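# Swing a hanging ball to topple the red pin

## Task

Use the hanging ball, swung on its cord, to knock the red pin over or off the raised deck, leaving every other pin upright on the deck. Until the red pin is down, a standing pin may be touched only by another pin, the ball or the cord, and the ball or cord count only if the robot's last contact with them was made while the ball was held well back from its rest position, on the side away from the pins. After the red pin is down, the ball or cord may strike standing pins provided the robot is touching neither. The robot must never touch any pin. The stand, deck and base board form one unfixed unit: from the moment the ball is let go from well back until the red pin is down, neither the robot nor any bench object may touch that unit. Before the red pin is down, no pin may lean far, tip or fall because that unit is jolted or tilted, or while the robot is in contact with the ball or cord, and the robot must stay clear of ball and cord while a pin is being struck or leaning far and for a short time afterwards. Any breach fails the task, and the final result must hold without the robot propping anything up. Nothing may be pushed or knocked off the table.

## Robot and tools

Robot: two arms, left_arm and right_arm, each ending in a two-finger gripper. The names are labels only; left_arm sits on the +y side. All reported poses use one scene frame: origin on the table top midway between the arms, +z up, +x out across the table. Gripper axes: fingers point along the gripper's +z, and they open and close along its y. end_effector_position is the point between the pads when shut; closed fingertips extend about 33 mm past it (about 9 mm when fully open), and closing pushes the tips roughly 24 mm further out, so leave clearance above surfaces.

The 18-number row (used by execute_actions and move): one list covering both arms, left first. Per arm, in order: dx, dy, dz, rx, ry, rz, gripper position, force_limit, speed. All are plain numbers in [-1, 1]. dx..rz are an offset, not a pose: expressed in that gripper's own axes and measured from its pose at the start of the action (for a call's first action, the last pose a result reported). rx, ry, rz form a single rotation vector. Scale: 1.0 = 0.6 m or 180 degrees. Gripper position: +1 fully open (140 mm), about -0.8 pads touching, -1 closes until blocked. force_limit: roughly 14 N at -1, 60 N at 0, 107 N at +1. speed (finger): about 30 mm/s at -1, 140 at 0, 250 at +1. To keep a gripper unchanged, repeat its previous three finger numbers; a 0 is itself a command.

execute_actions(actions): a list of actions, each a table of up to 15 rows; each row lasts one 1/30 s step and a short table repeats its final row to fill 15 steps (0.5 s per action). Every row is an offset from the action's start pose, not from the previous row. An empty list just returns state and images. Per step the commanded pose is clipped to within 70 mm and 16 degrees of the measured one, so large offsets take several actions; after an action the arm only continues to its last clipped pose.

move(target, speed, stop_force, blocking): target is one 18-number row as above; its offsets are taken from the pose in the latest result showing one. Each gripper travels in a straight line, all paths finishing together, 0.5 to 10 s long (cut off at 10 s). speed is the path's top speed in m/s, 0.002 to 0.5, default 0.25; rotation is capped at twice that in rad/s. Paths do not avoid obstacles or the other arm, and grippers lag, drift and may overshoot speed, notably with a near-straight arm. stop_force (N, 20 to 80, shared by both arms, not before 0.2 s of scene time) ends an arm's path when its estimated push against its motion rises by that much for 2 steps; the gripper then backs to its pose 2 steps earlier and holds. Use it only slowly, not for rotating grippers, and omit it when pulling away from something the gripper presses on. A target within 1.5 mm and 0.5 degrees counts as still. blocking=false returns after 0.5 s while motion continues (not allowed with stop_force); other actions are refused until a result shows the move's end.

wait(seconds): 0 to 10; the arms hold their last command and a running move continues. stop(): brakes a running move; fingers keep going. zoom_image(camera, region): enlarges [x0, y0, x1, y1] pixels (max 504x504) of one camera's latest image. Cameras: cam_head_left, cam_head_right, cam_high, cam_low (896x504), cam_left_wrist, cam_right_wrist (504x504). finished_scene(scene): ends the given scene irreversibly and reports success; the goal must already be achieved and stable.

Results: a state line per arm with end_effector_position (m) and end_effector_quat_wxyz in the scene frame (printed position may be off, more at long reach); "Hand target" lines show where each gripper is being driven; "pose unreachable" means a clearance check altered or blocked that arm's command. object_status: 0 moving, 1 blocked while opening, 2 blocked while closing (a grip), 3 reached target or pads met. position_measured is in counts, 3 fully open to 230 pads together. To squeeze harder while gripping, raise force_limit and nudge position (e.g. -1 to -0.98). The move line reports an ending per arm: done, off_target, moving, held (a check blocked the final step), contact (stop_force ended it), or fault; limits=paced means a pose was clipped, limits=held means some steps were blocked and the arm may then surge. Distances to target are listed.

Joint ranges (rad): waist ±3.491, shoulder ±3.140, elbow -1.187 to 4.328, forearm roll ±3.316, wrist pitch ±3.140, wrist roll ±3.927. Load limits: 145 N m for waist, shoulder, elbow; 36.4 N m for the three wrist joints, including held weight. Reaching a load limit, or 150 N external force on the arm or its tool, stops that arm for 10 s and drops the rest of the call. MOTOR HOT warns of heating; OVER-TEMPERATURE FAULT brakes the arm.

Cautions: arms are stiff, so aim only slightly past any contact or use slow stop_force moves; fast contacts hit hard. Keep the arms from colliding. Never touch a pin or the stand/deck/base unit. Pull the ball well back away from the pins before releasing it, then keep off ball and cord while the pin falls. Avoid drops, slams and hard pushes; loose objects can be nudged briefly by outside disturbances.

Each tool is called after ">>>" as name(argument=value, ...), one argument or row to a line, values as JSON.

## Session

>>> execute_actions(
  actions=[],
)

Scene clock: 0.00 s.
left_arm: end_effector_position=(+0.6175, +0.1819, +0.1870) position_measured=3 object_status=3 end_effector_quat_wxyz=(+0.045, +0.866, -0.455, +0.203) | right_arm: end_effector_position=(+0.4407, -0.1378, +0.0999) position_measured=3 object_status=3 end_effector_quat_wxyz=(-0.224, +0.902, +0.356, -0.098)
Joint positions: left_arm=[-0.188  0.07  -0.216  0.325 -0.985  0.453] | right_arm=[ 0.282  0.466  0.27  -0.436 -1.612  2.045]
Joint velocities: left_arm=[ 0.     0.     0.    -0.001 -0.    -0.   ] | right_arm=[ 0.     0.     0.001  0.    -0.     0.001]
Hand target (left_arm): +0.618, +0.182, +0.187; +0.045, +0.866, -0.455, +0.203
Hand target (right_arm): +0.441, -0.138, +0.100; -0.224, +0.902, +0.356, -0.098

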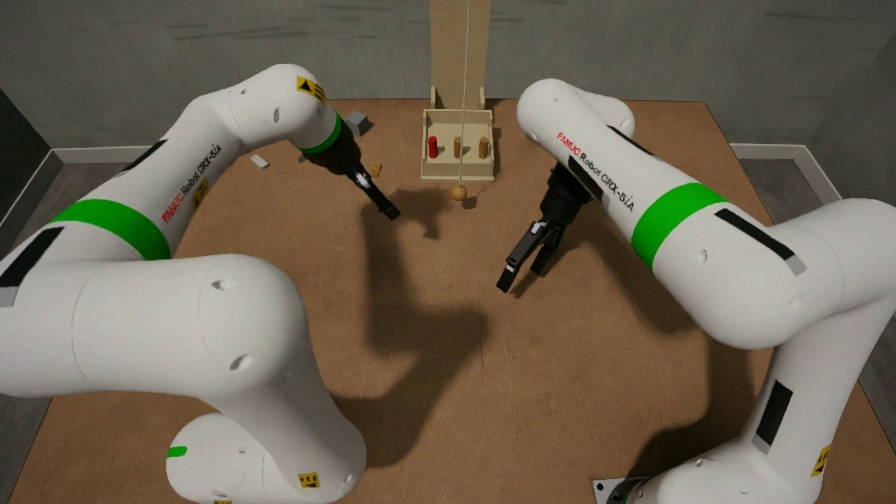

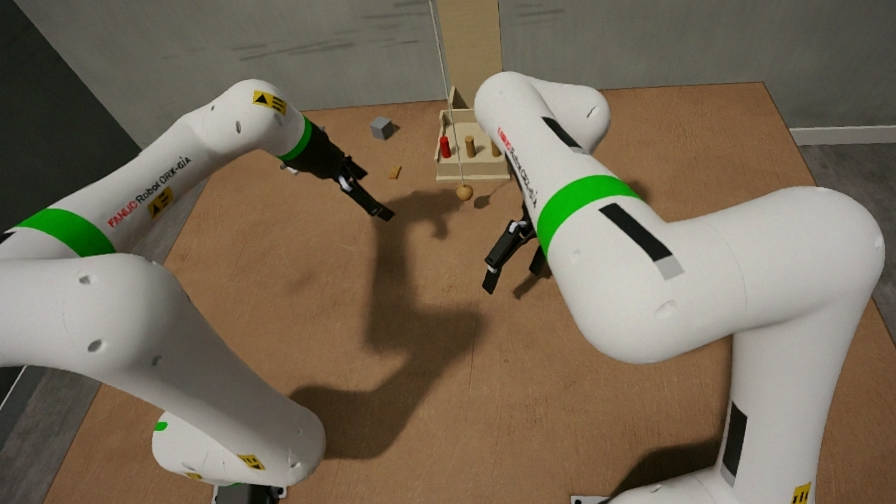

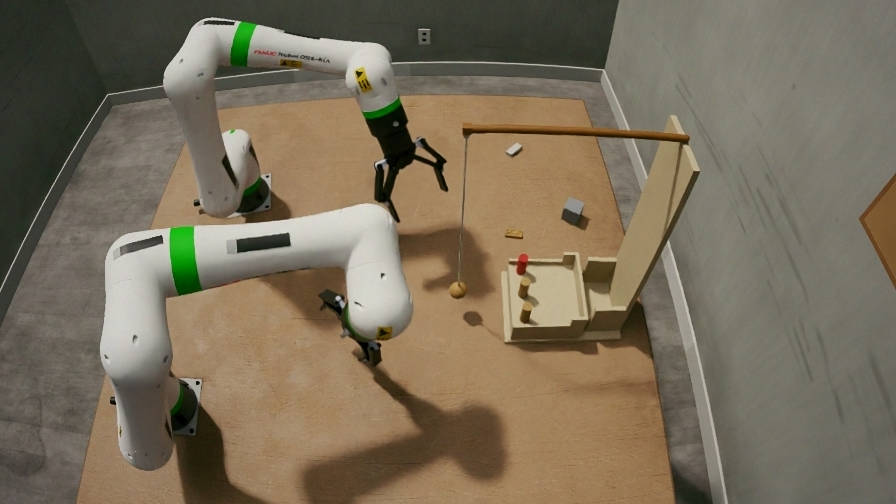

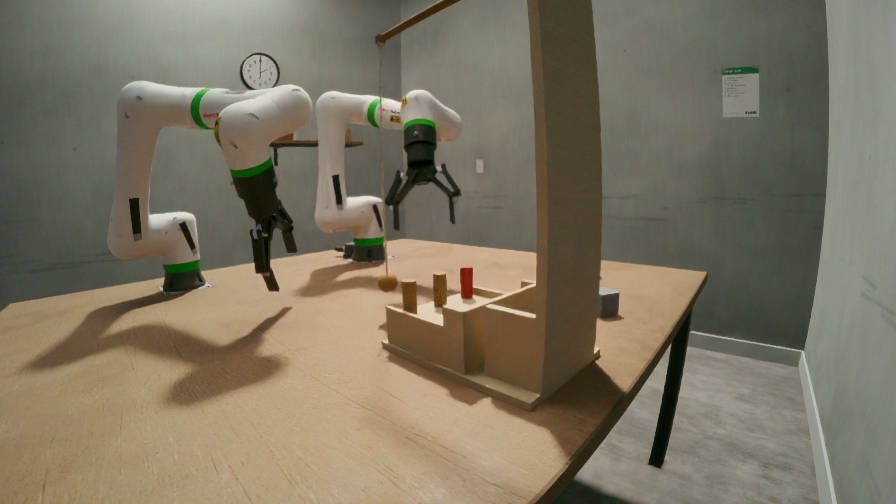

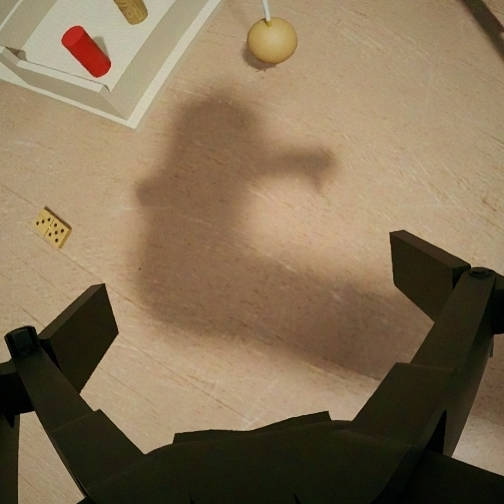

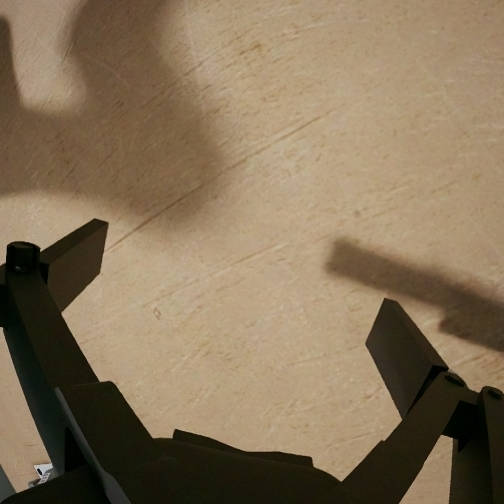

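>>> move(
  target=[0,0,-0.2,0,0,0,1,0,0,0,0,0,-0.195,0.297,0.04,1,0,0],
  speed=0.4,
)

Scene clock: 12.67 s.
left_arm: end_effector_position=(+0.5801, +0.2133, +0.2966) position_measured=3 object_status=3 end_effector_quat_wxyz=(+0.045, +0.866, -0.455, +0.203) | right_arm: end_effector_position=(+0.4406, -0.1373, +0.1015) position_measured=3 object_status=3 end_effector_quat_wxyz=(-0.085, +0.908, +0.186, +0.366)
Joint positions: left_arm=[-0.11  -0.058 -0.085  0.309 -1.255  0.46 ] | right_arm=[ 0.43  -0.3   -1.095  1.292 -0.022  0.232]
Joint velocities: left_arm=[-0.    -0.    -0.001  0.001 -0.    -0.001] | right_arm=[-0.117  0.003 -0.021  0.353  0.049 -0.273]
Hand target (left_arm): +0.580, +0.213, +0.297; +0.045, +0.866, -0.455, +0.203
Hand target (right_arm): +0.441, -0.137, +0.101; -0.084, +0.908, +0.186, +0.366
Off the commanded pose (left_arm): 0.000 m, 0 deg.
Off the commanded pose (right_arm): 0.002 m, 5 deg.
move: off_target (right_arm)

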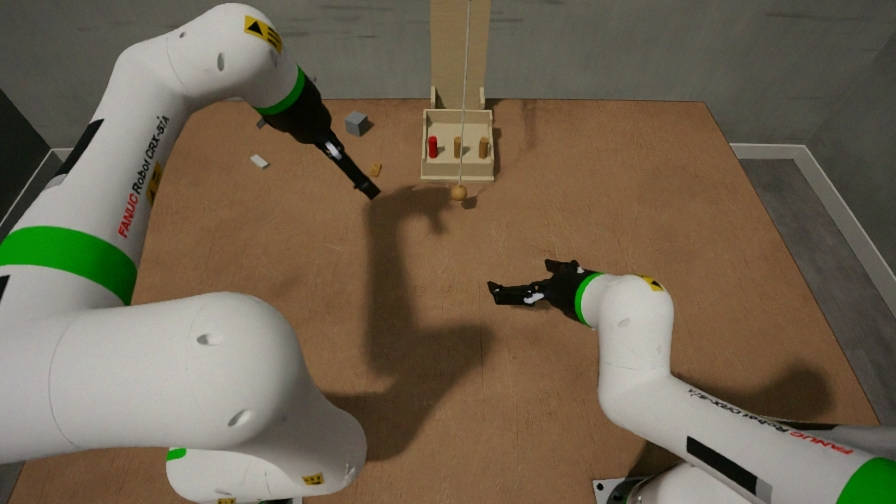

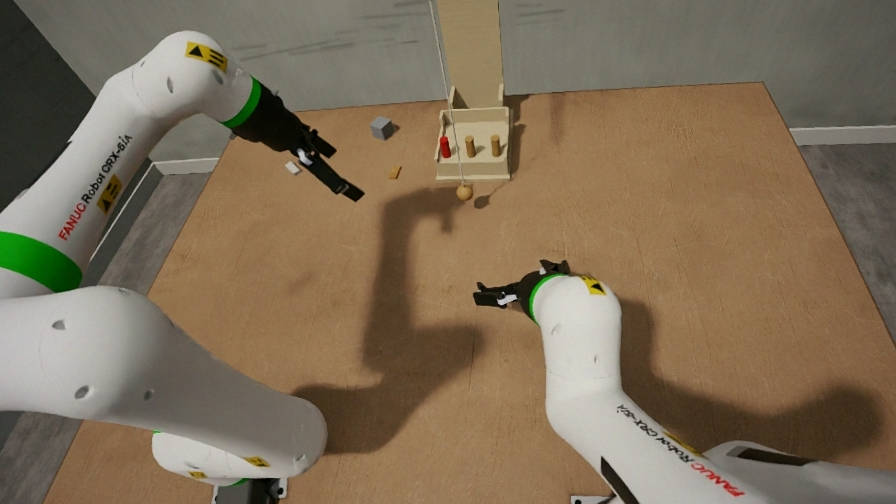

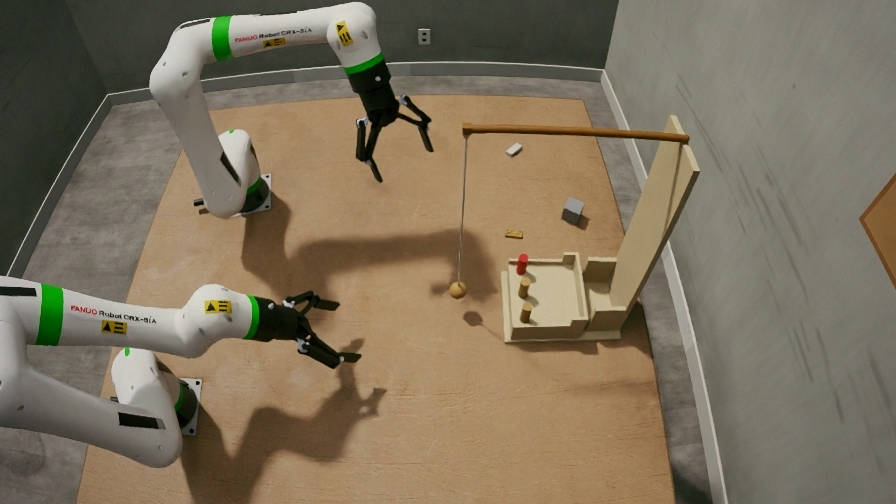

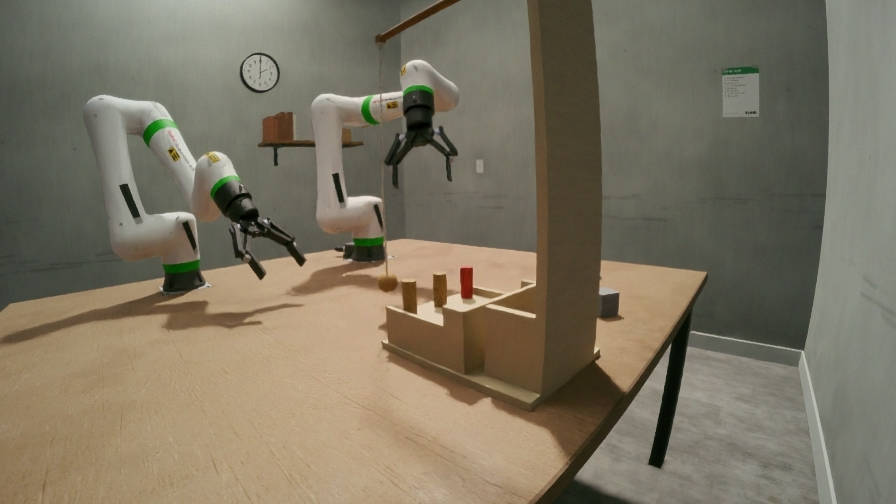

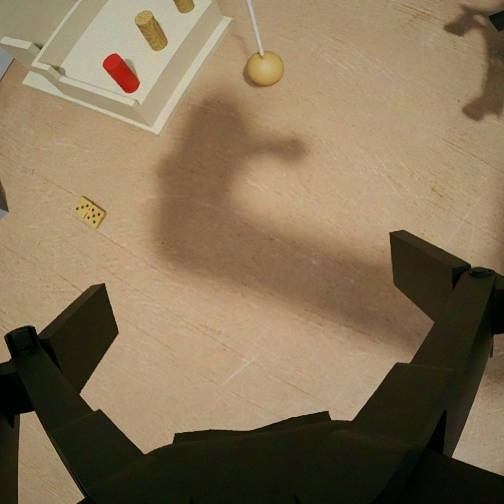

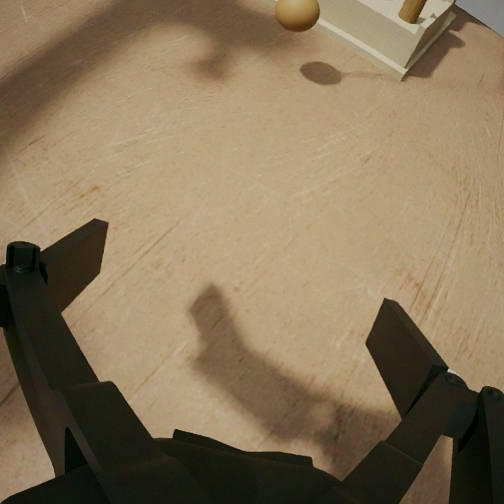

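>>> move(
  target=[0,0,0,0,0,0,1,0,0,0.24,0,0.23,0,-0.08,0,1,0,0],
)

Scene clock: 17.40 s.
left_arm: end_effector_position=(+0.5801, +0.2133, +0.2966) position_measured=3 object_status=3 end_effector_quat_wxyz=(+0.045, +0.866, -0.455, +0.203) | right_arm: end_effector_position=(+0.6232, -0.0575, +0.1020) position_measured=3 object_status=3 end_effector_quat_wxyz=(-0.061, +0.947, +0.195, +0.249)
Joint positions: left_arm=[-0.11  -0.058 -0.085  0.309 -1.255  0.46 ] | right_arm=[ 0.578  0.317 -0.112  0.139 -0.633  1.278]
Joint velocities: left_arm=[ 0.     0.    -0.001  0.001  0.     0.002] | right_arm=[-0.001  0.001  0.002 -0.005 -0.002  0.004]
Hand target (left_arm): +0.580, +0.213, +0.297; +0.045, +0.866, -0.455, +0.203
Hand target (right_arm): +0.623, -0.058, +0.102; -0.061, +0.947, +0.195, +0.249
Off the commanded pose (left_arm): 0.000 m, 0 deg.
Off the commanded pose (right_arm): 0.001 m, 0 deg.
move: done

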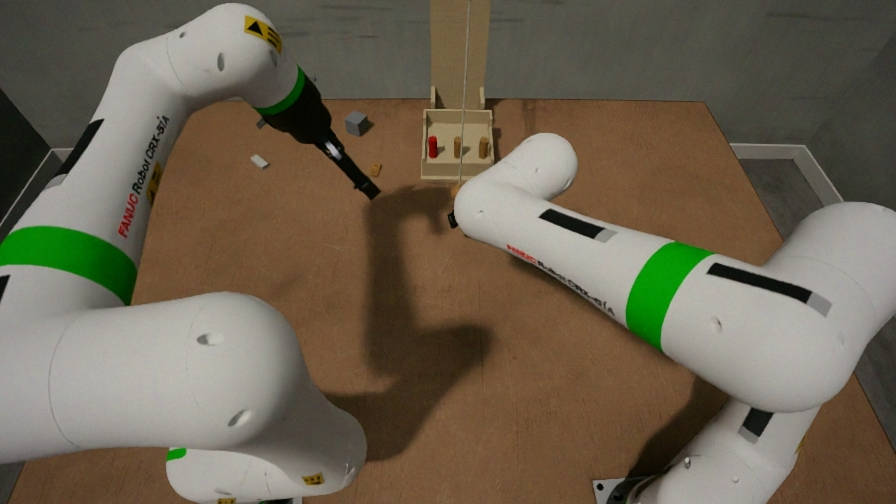

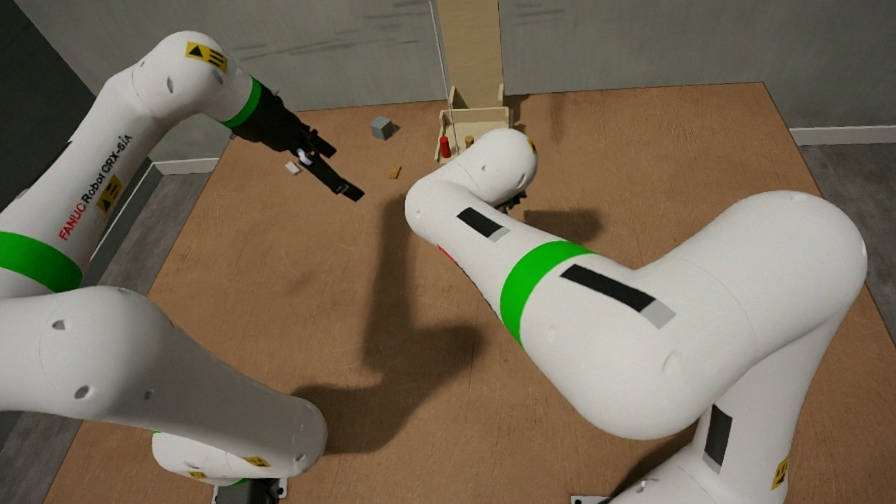

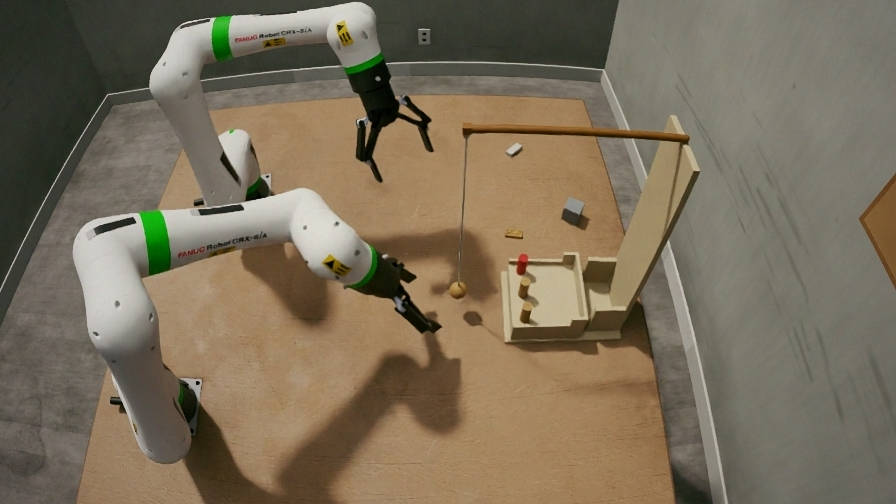

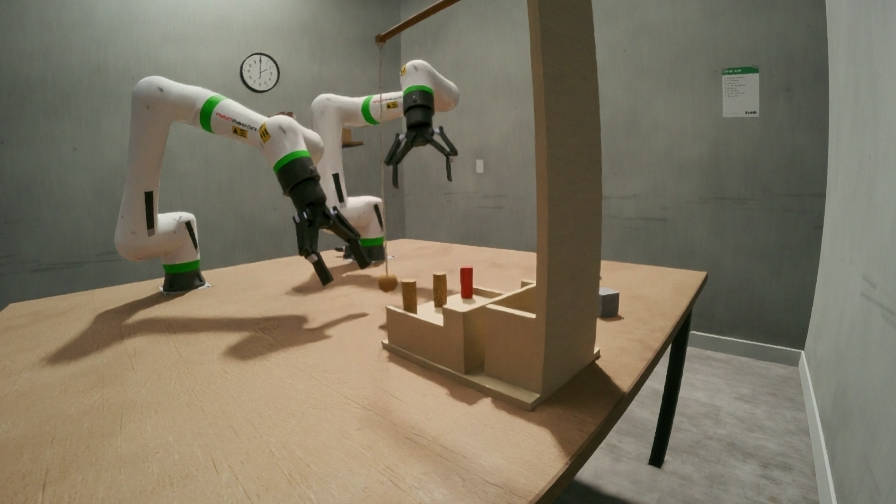

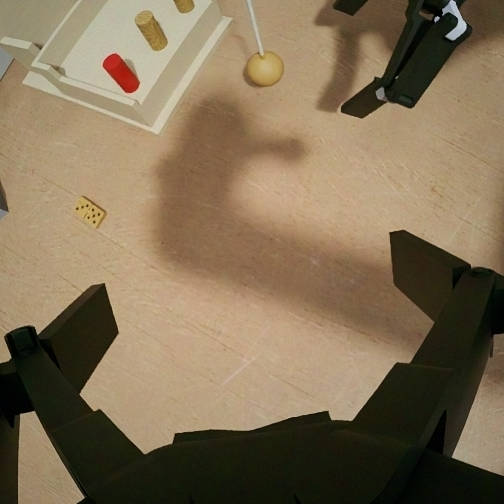

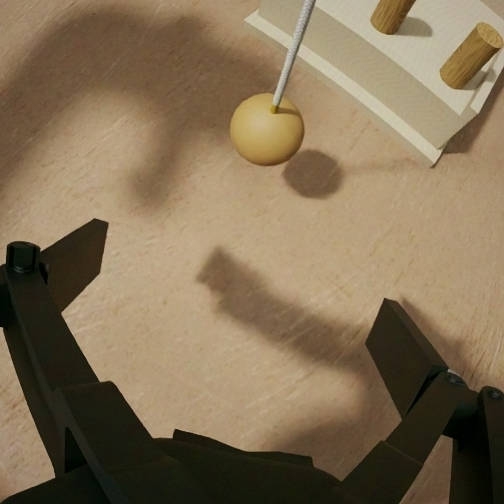

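>>> move(
  target=[0,0,0,0,0,0,1,0,0,0.085,-0.01,0.087,0,0,0,1,0,0],
  speed=0.15,
)

Scene clock: 20.83 s.
left_arm: end_effector_position=(+0.5801, +0.2133, +0.2966) position_measured=3 object_status=3 end_effector_quat_wxyz=(+0.045, +0.866, -0.455, +0.203) | right_arm: end_effector_position=(+0.6849, -0.0236, +0.0819) position_measured=3 object_status=3 end_effector_quat_wxyz=(-0.061, +0.947, +0.195, +0.249)
Joint positions: left_arm=[-0.11  -0.058 -0.085  0.309 -1.255  0.46 ] | right_arm=[ 0.566  0.498  0.096  0.125 -0.658  1.303]
Joint velocities: left_arm=[-0.    -0.     0.001  0.    -0.001 -0.002] | right_arm=[-0.    -0.002  0.001  0.001 -0.     0.   ]
Hand target (left_arm): +0.580, +0.213, +0.297; +0.045, +0.866, -0.455, +0.203
Hand target (right_arm): +0.685, -0.024, +0.082; -0.061, +0.947, +0.195, +0.249
Off the commanded pose (left_arm): 0.000 m, 0 deg.
Off the commanded pose (right_arm): 0.000 m, 0 deg.
move: done

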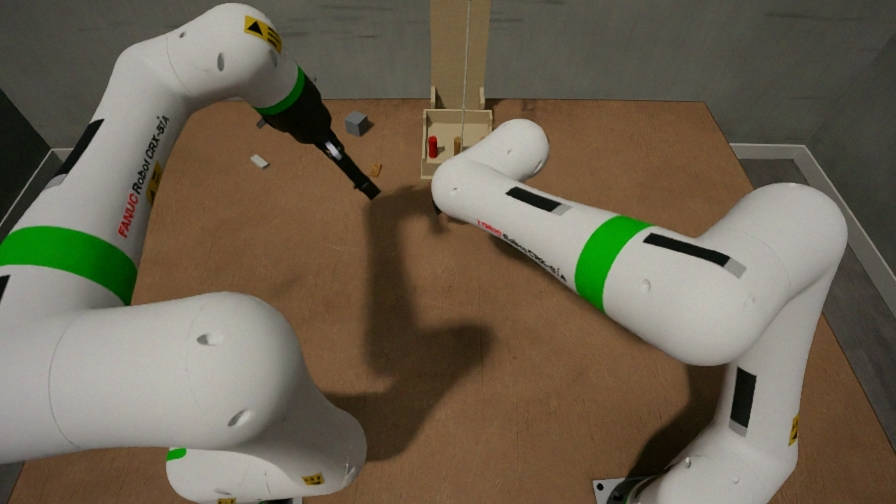

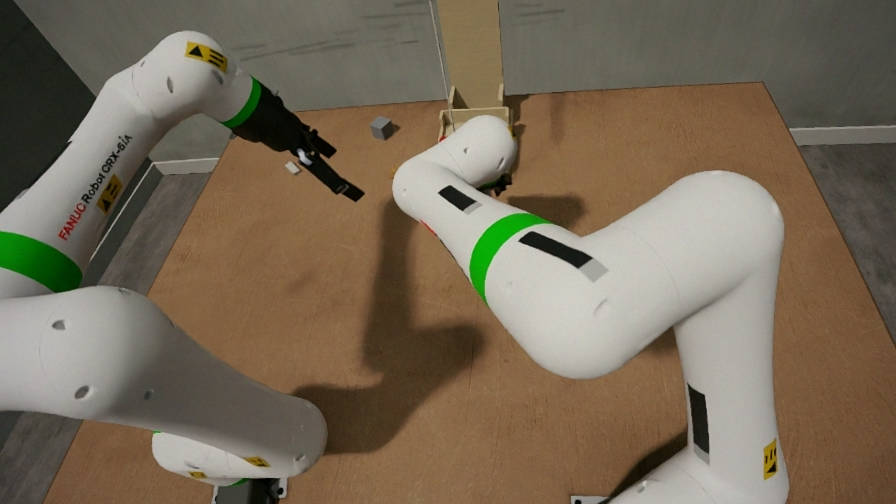

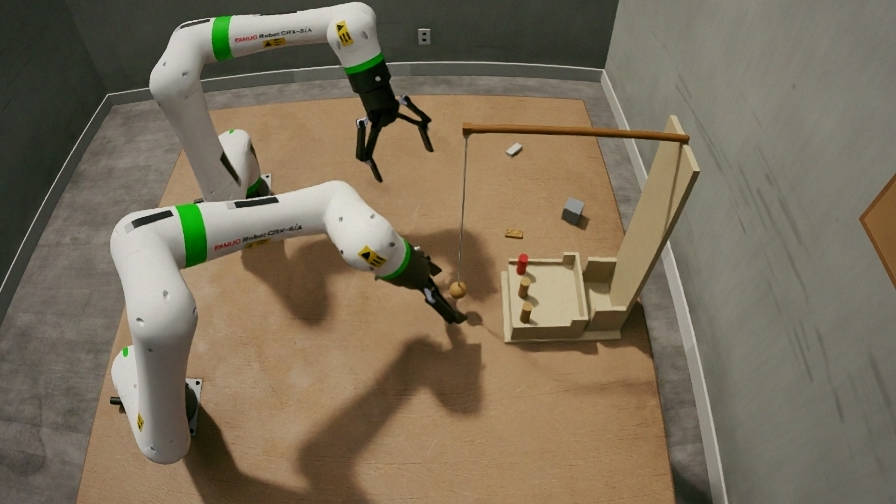

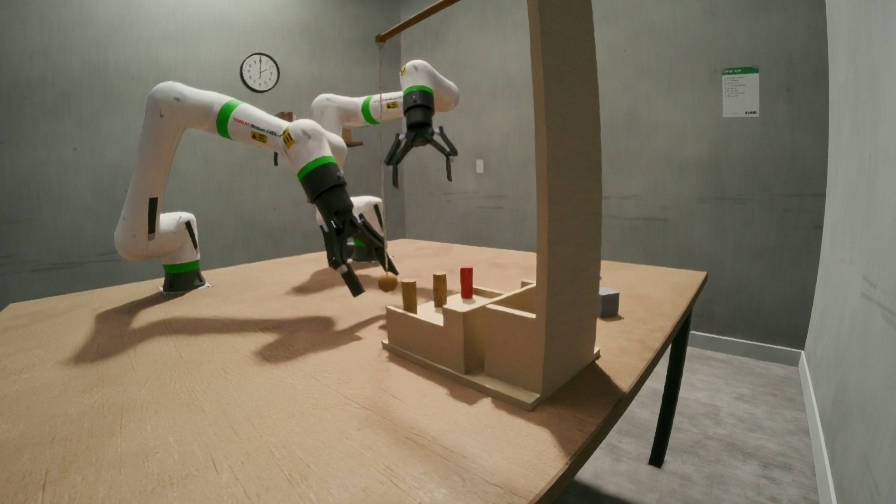

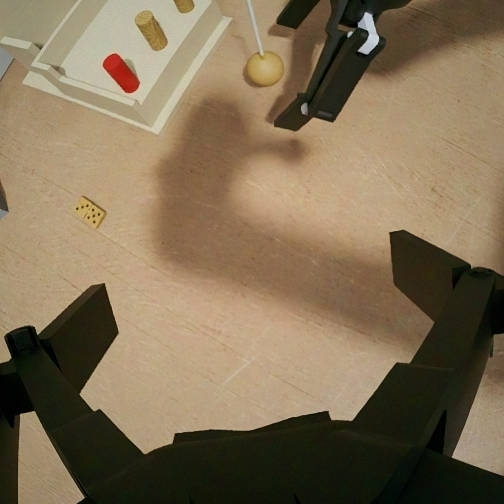

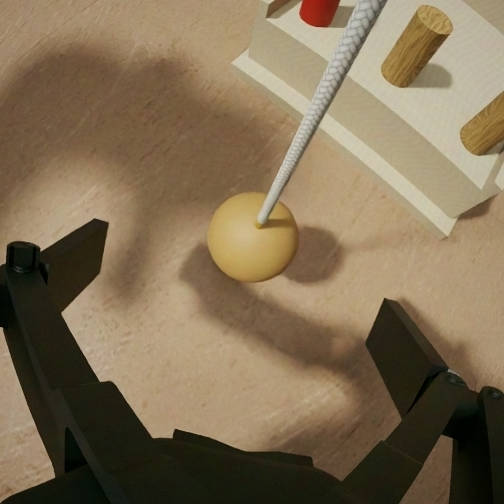

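>>> move(
  target=[0,0,0,0,0,0,1,0,0,0.032,0.003,0.012,0,0,0,1,0,0],
  speed=0.1,
)

>>> move(
  target=[0,0,0,0,0,0,1,0,0,0,0,0,0,0,0,-1,-0.8,0],
)

Scene clock: 25.60 s.
left_arm: end_effector_position=(+0.5801, +0.2133, +0.2966) position_measured=3 object_status=3 end_effector_quat_wxyz=(+0.045, +0.866, -0.455, +0.203) | right_arm: end_effector_position=(+0.7041, -0.0173, +0.0851) position_measured=3 object_status=3 end_effector_quat_wxyz=(-0.061, +0.947, +0.195, +0.249)
Joint positions: left_arm=[-0.11  -0.058 -0.085  0.309 -1.255  0.46 ] | right_arm=[ 0.557  0.544  0.176  0.113 -0.692  1.322]
Joint velocities: left_arm=[ 0.     0.    -0.002  0.001  0.001 -0.001] | right_arm=[-0.     0.001 -0.    -0.001 -0.     0.002]
Hand target (left_arm): +0.580, +0.213, +0.297; +0.045, +0.866, -0.455, +0.203
Hand target (right_arm): +0.704, -0.017, +0.085; -0.061, +0.947, +0.195, +0.249
Off the commanded pose (left_arm): 0.000 m, 0 deg.
Off the commanded pose (right_arm): 0.000 m, 0 deg.
move: done

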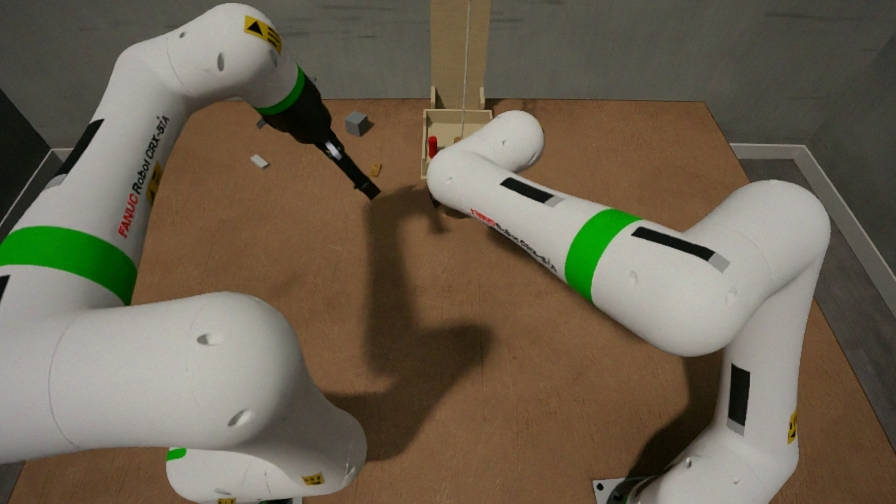

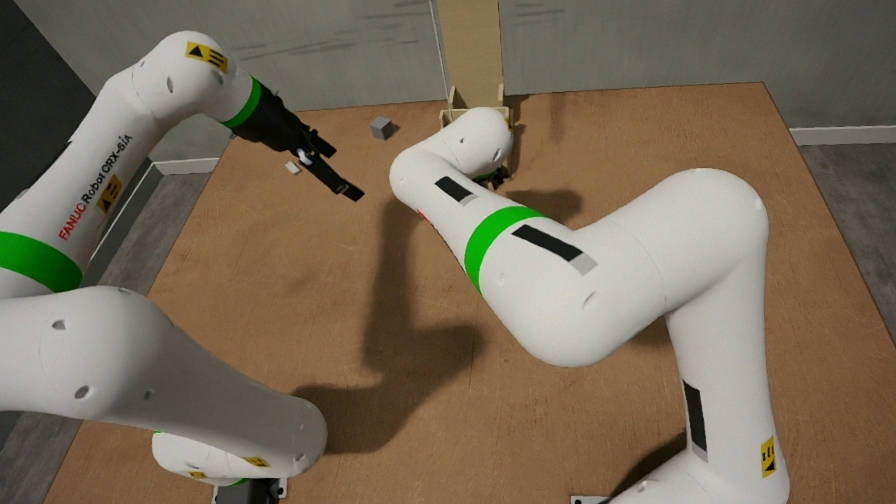

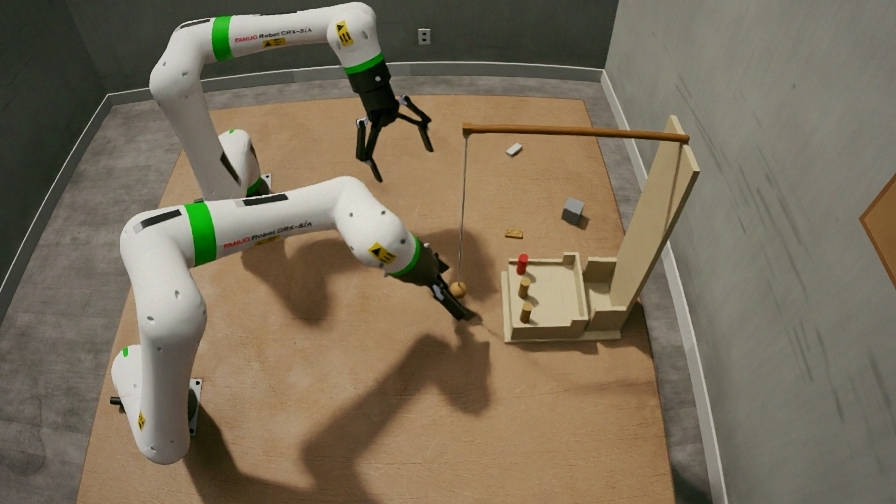

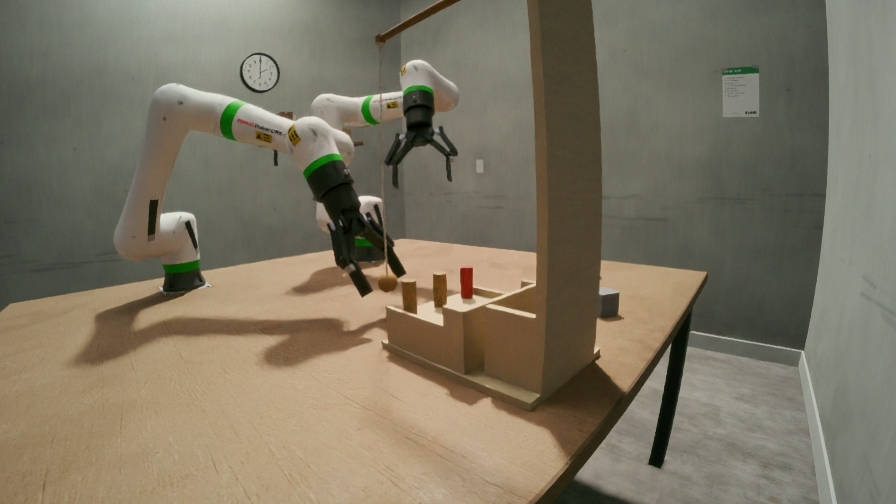

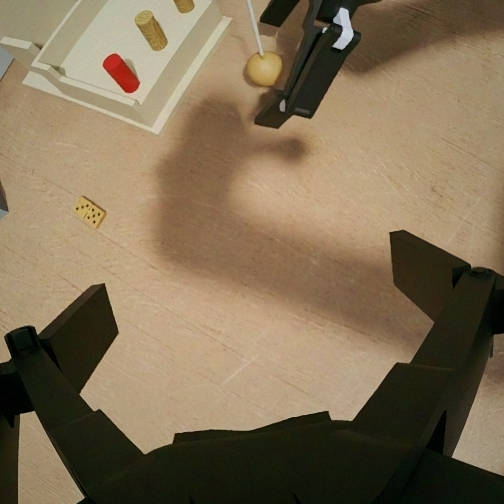

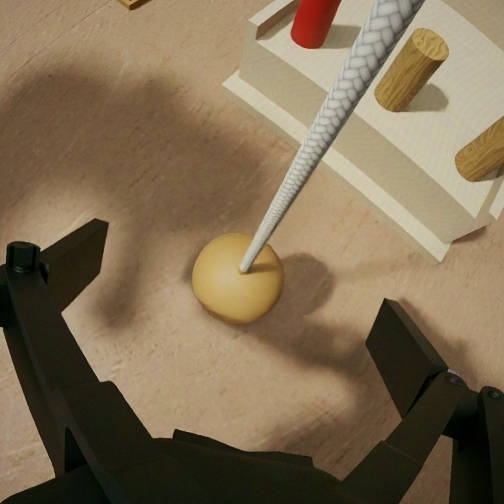

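Scene clock: 26.57 s.
left_arm: end_effector_position=(+0.5801, +0.2133, +0.2966) position_measured=3 object_status=3 end_effector_quat_wxyz=(+0.045, +0.866, -0.455, +0.203) | right_arm: end_effector_position=(+0.7041, -0.0173, +0.0851) position_measured=168 object_status=2 end_effector_quat_wxyz=(-0.061, +0.947, +0.195, +0.249)
Joint positions: left_arm=[-0.11  -0.058 -0.085  0.309 -1.255  0.46 ] | right_arm=[ 0.557  0.544  0.176  0.113 -0.692  1.322]
Joint velocities: left_arm=[0.    0.    0.002 0.001 0.001 0.   ] | right_arm=[-0.  0. -0.  0. -0. -0.]
Hand target (left_arm): +0.580, +0.213, +0.297; +0.045, +0.866, -0.455, +0.203
Hand target (right_arm): +0.704, -0.017, +0.085; -0.061, +0.947, +0.195, +0.249
Off the commanded pose (left_arm): 0.000 m, 0 deg.
Off the commanded pose (right_arm): 0.000 m, 0 deg.
move: done

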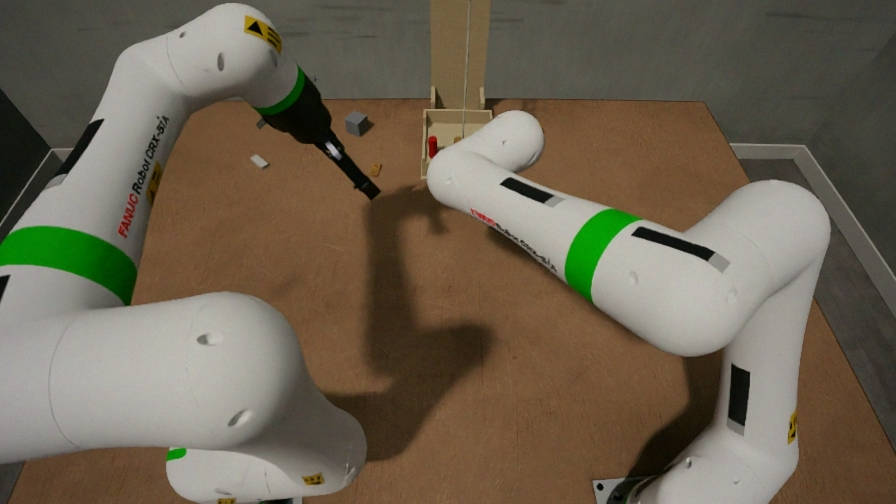

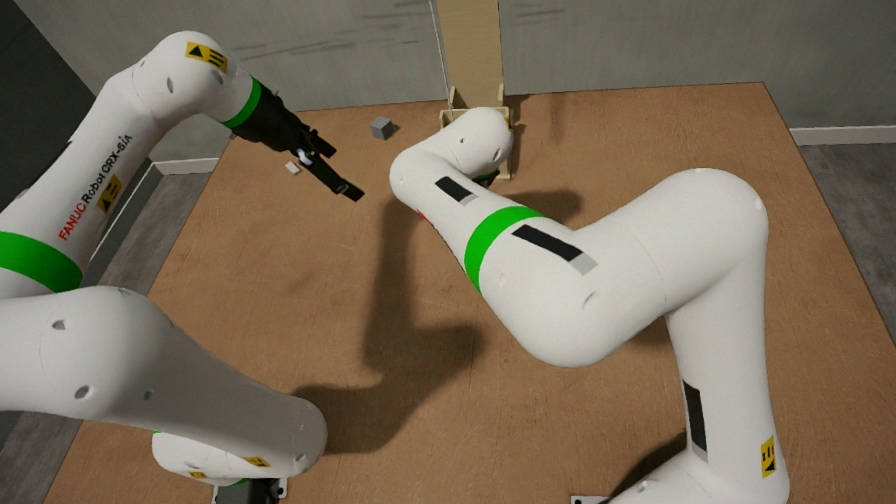

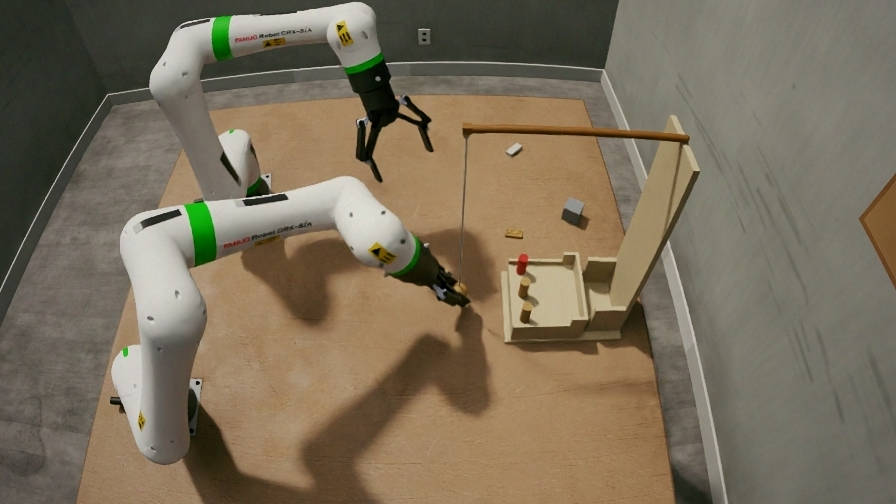

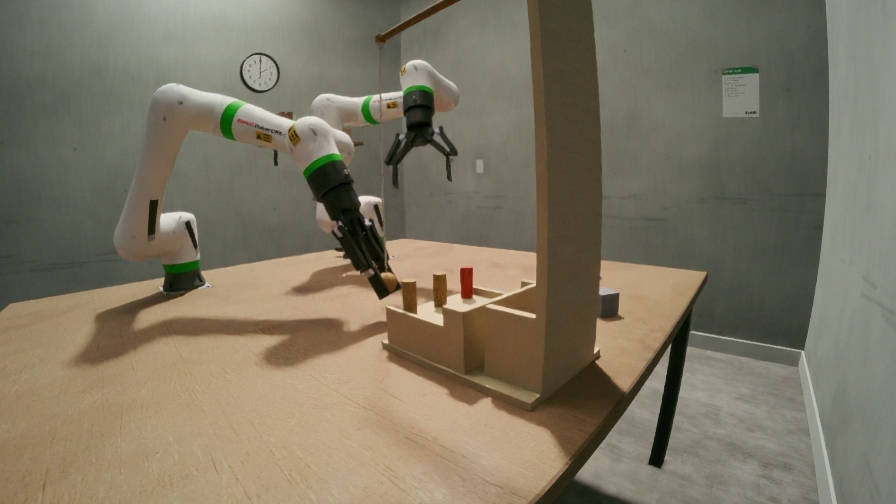

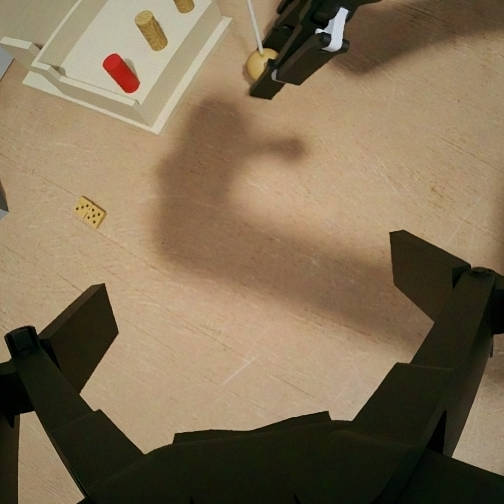

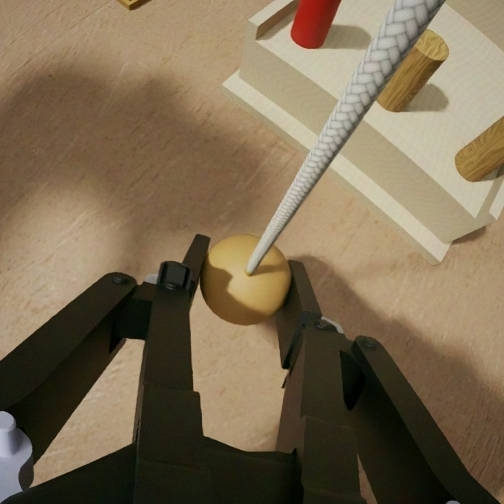

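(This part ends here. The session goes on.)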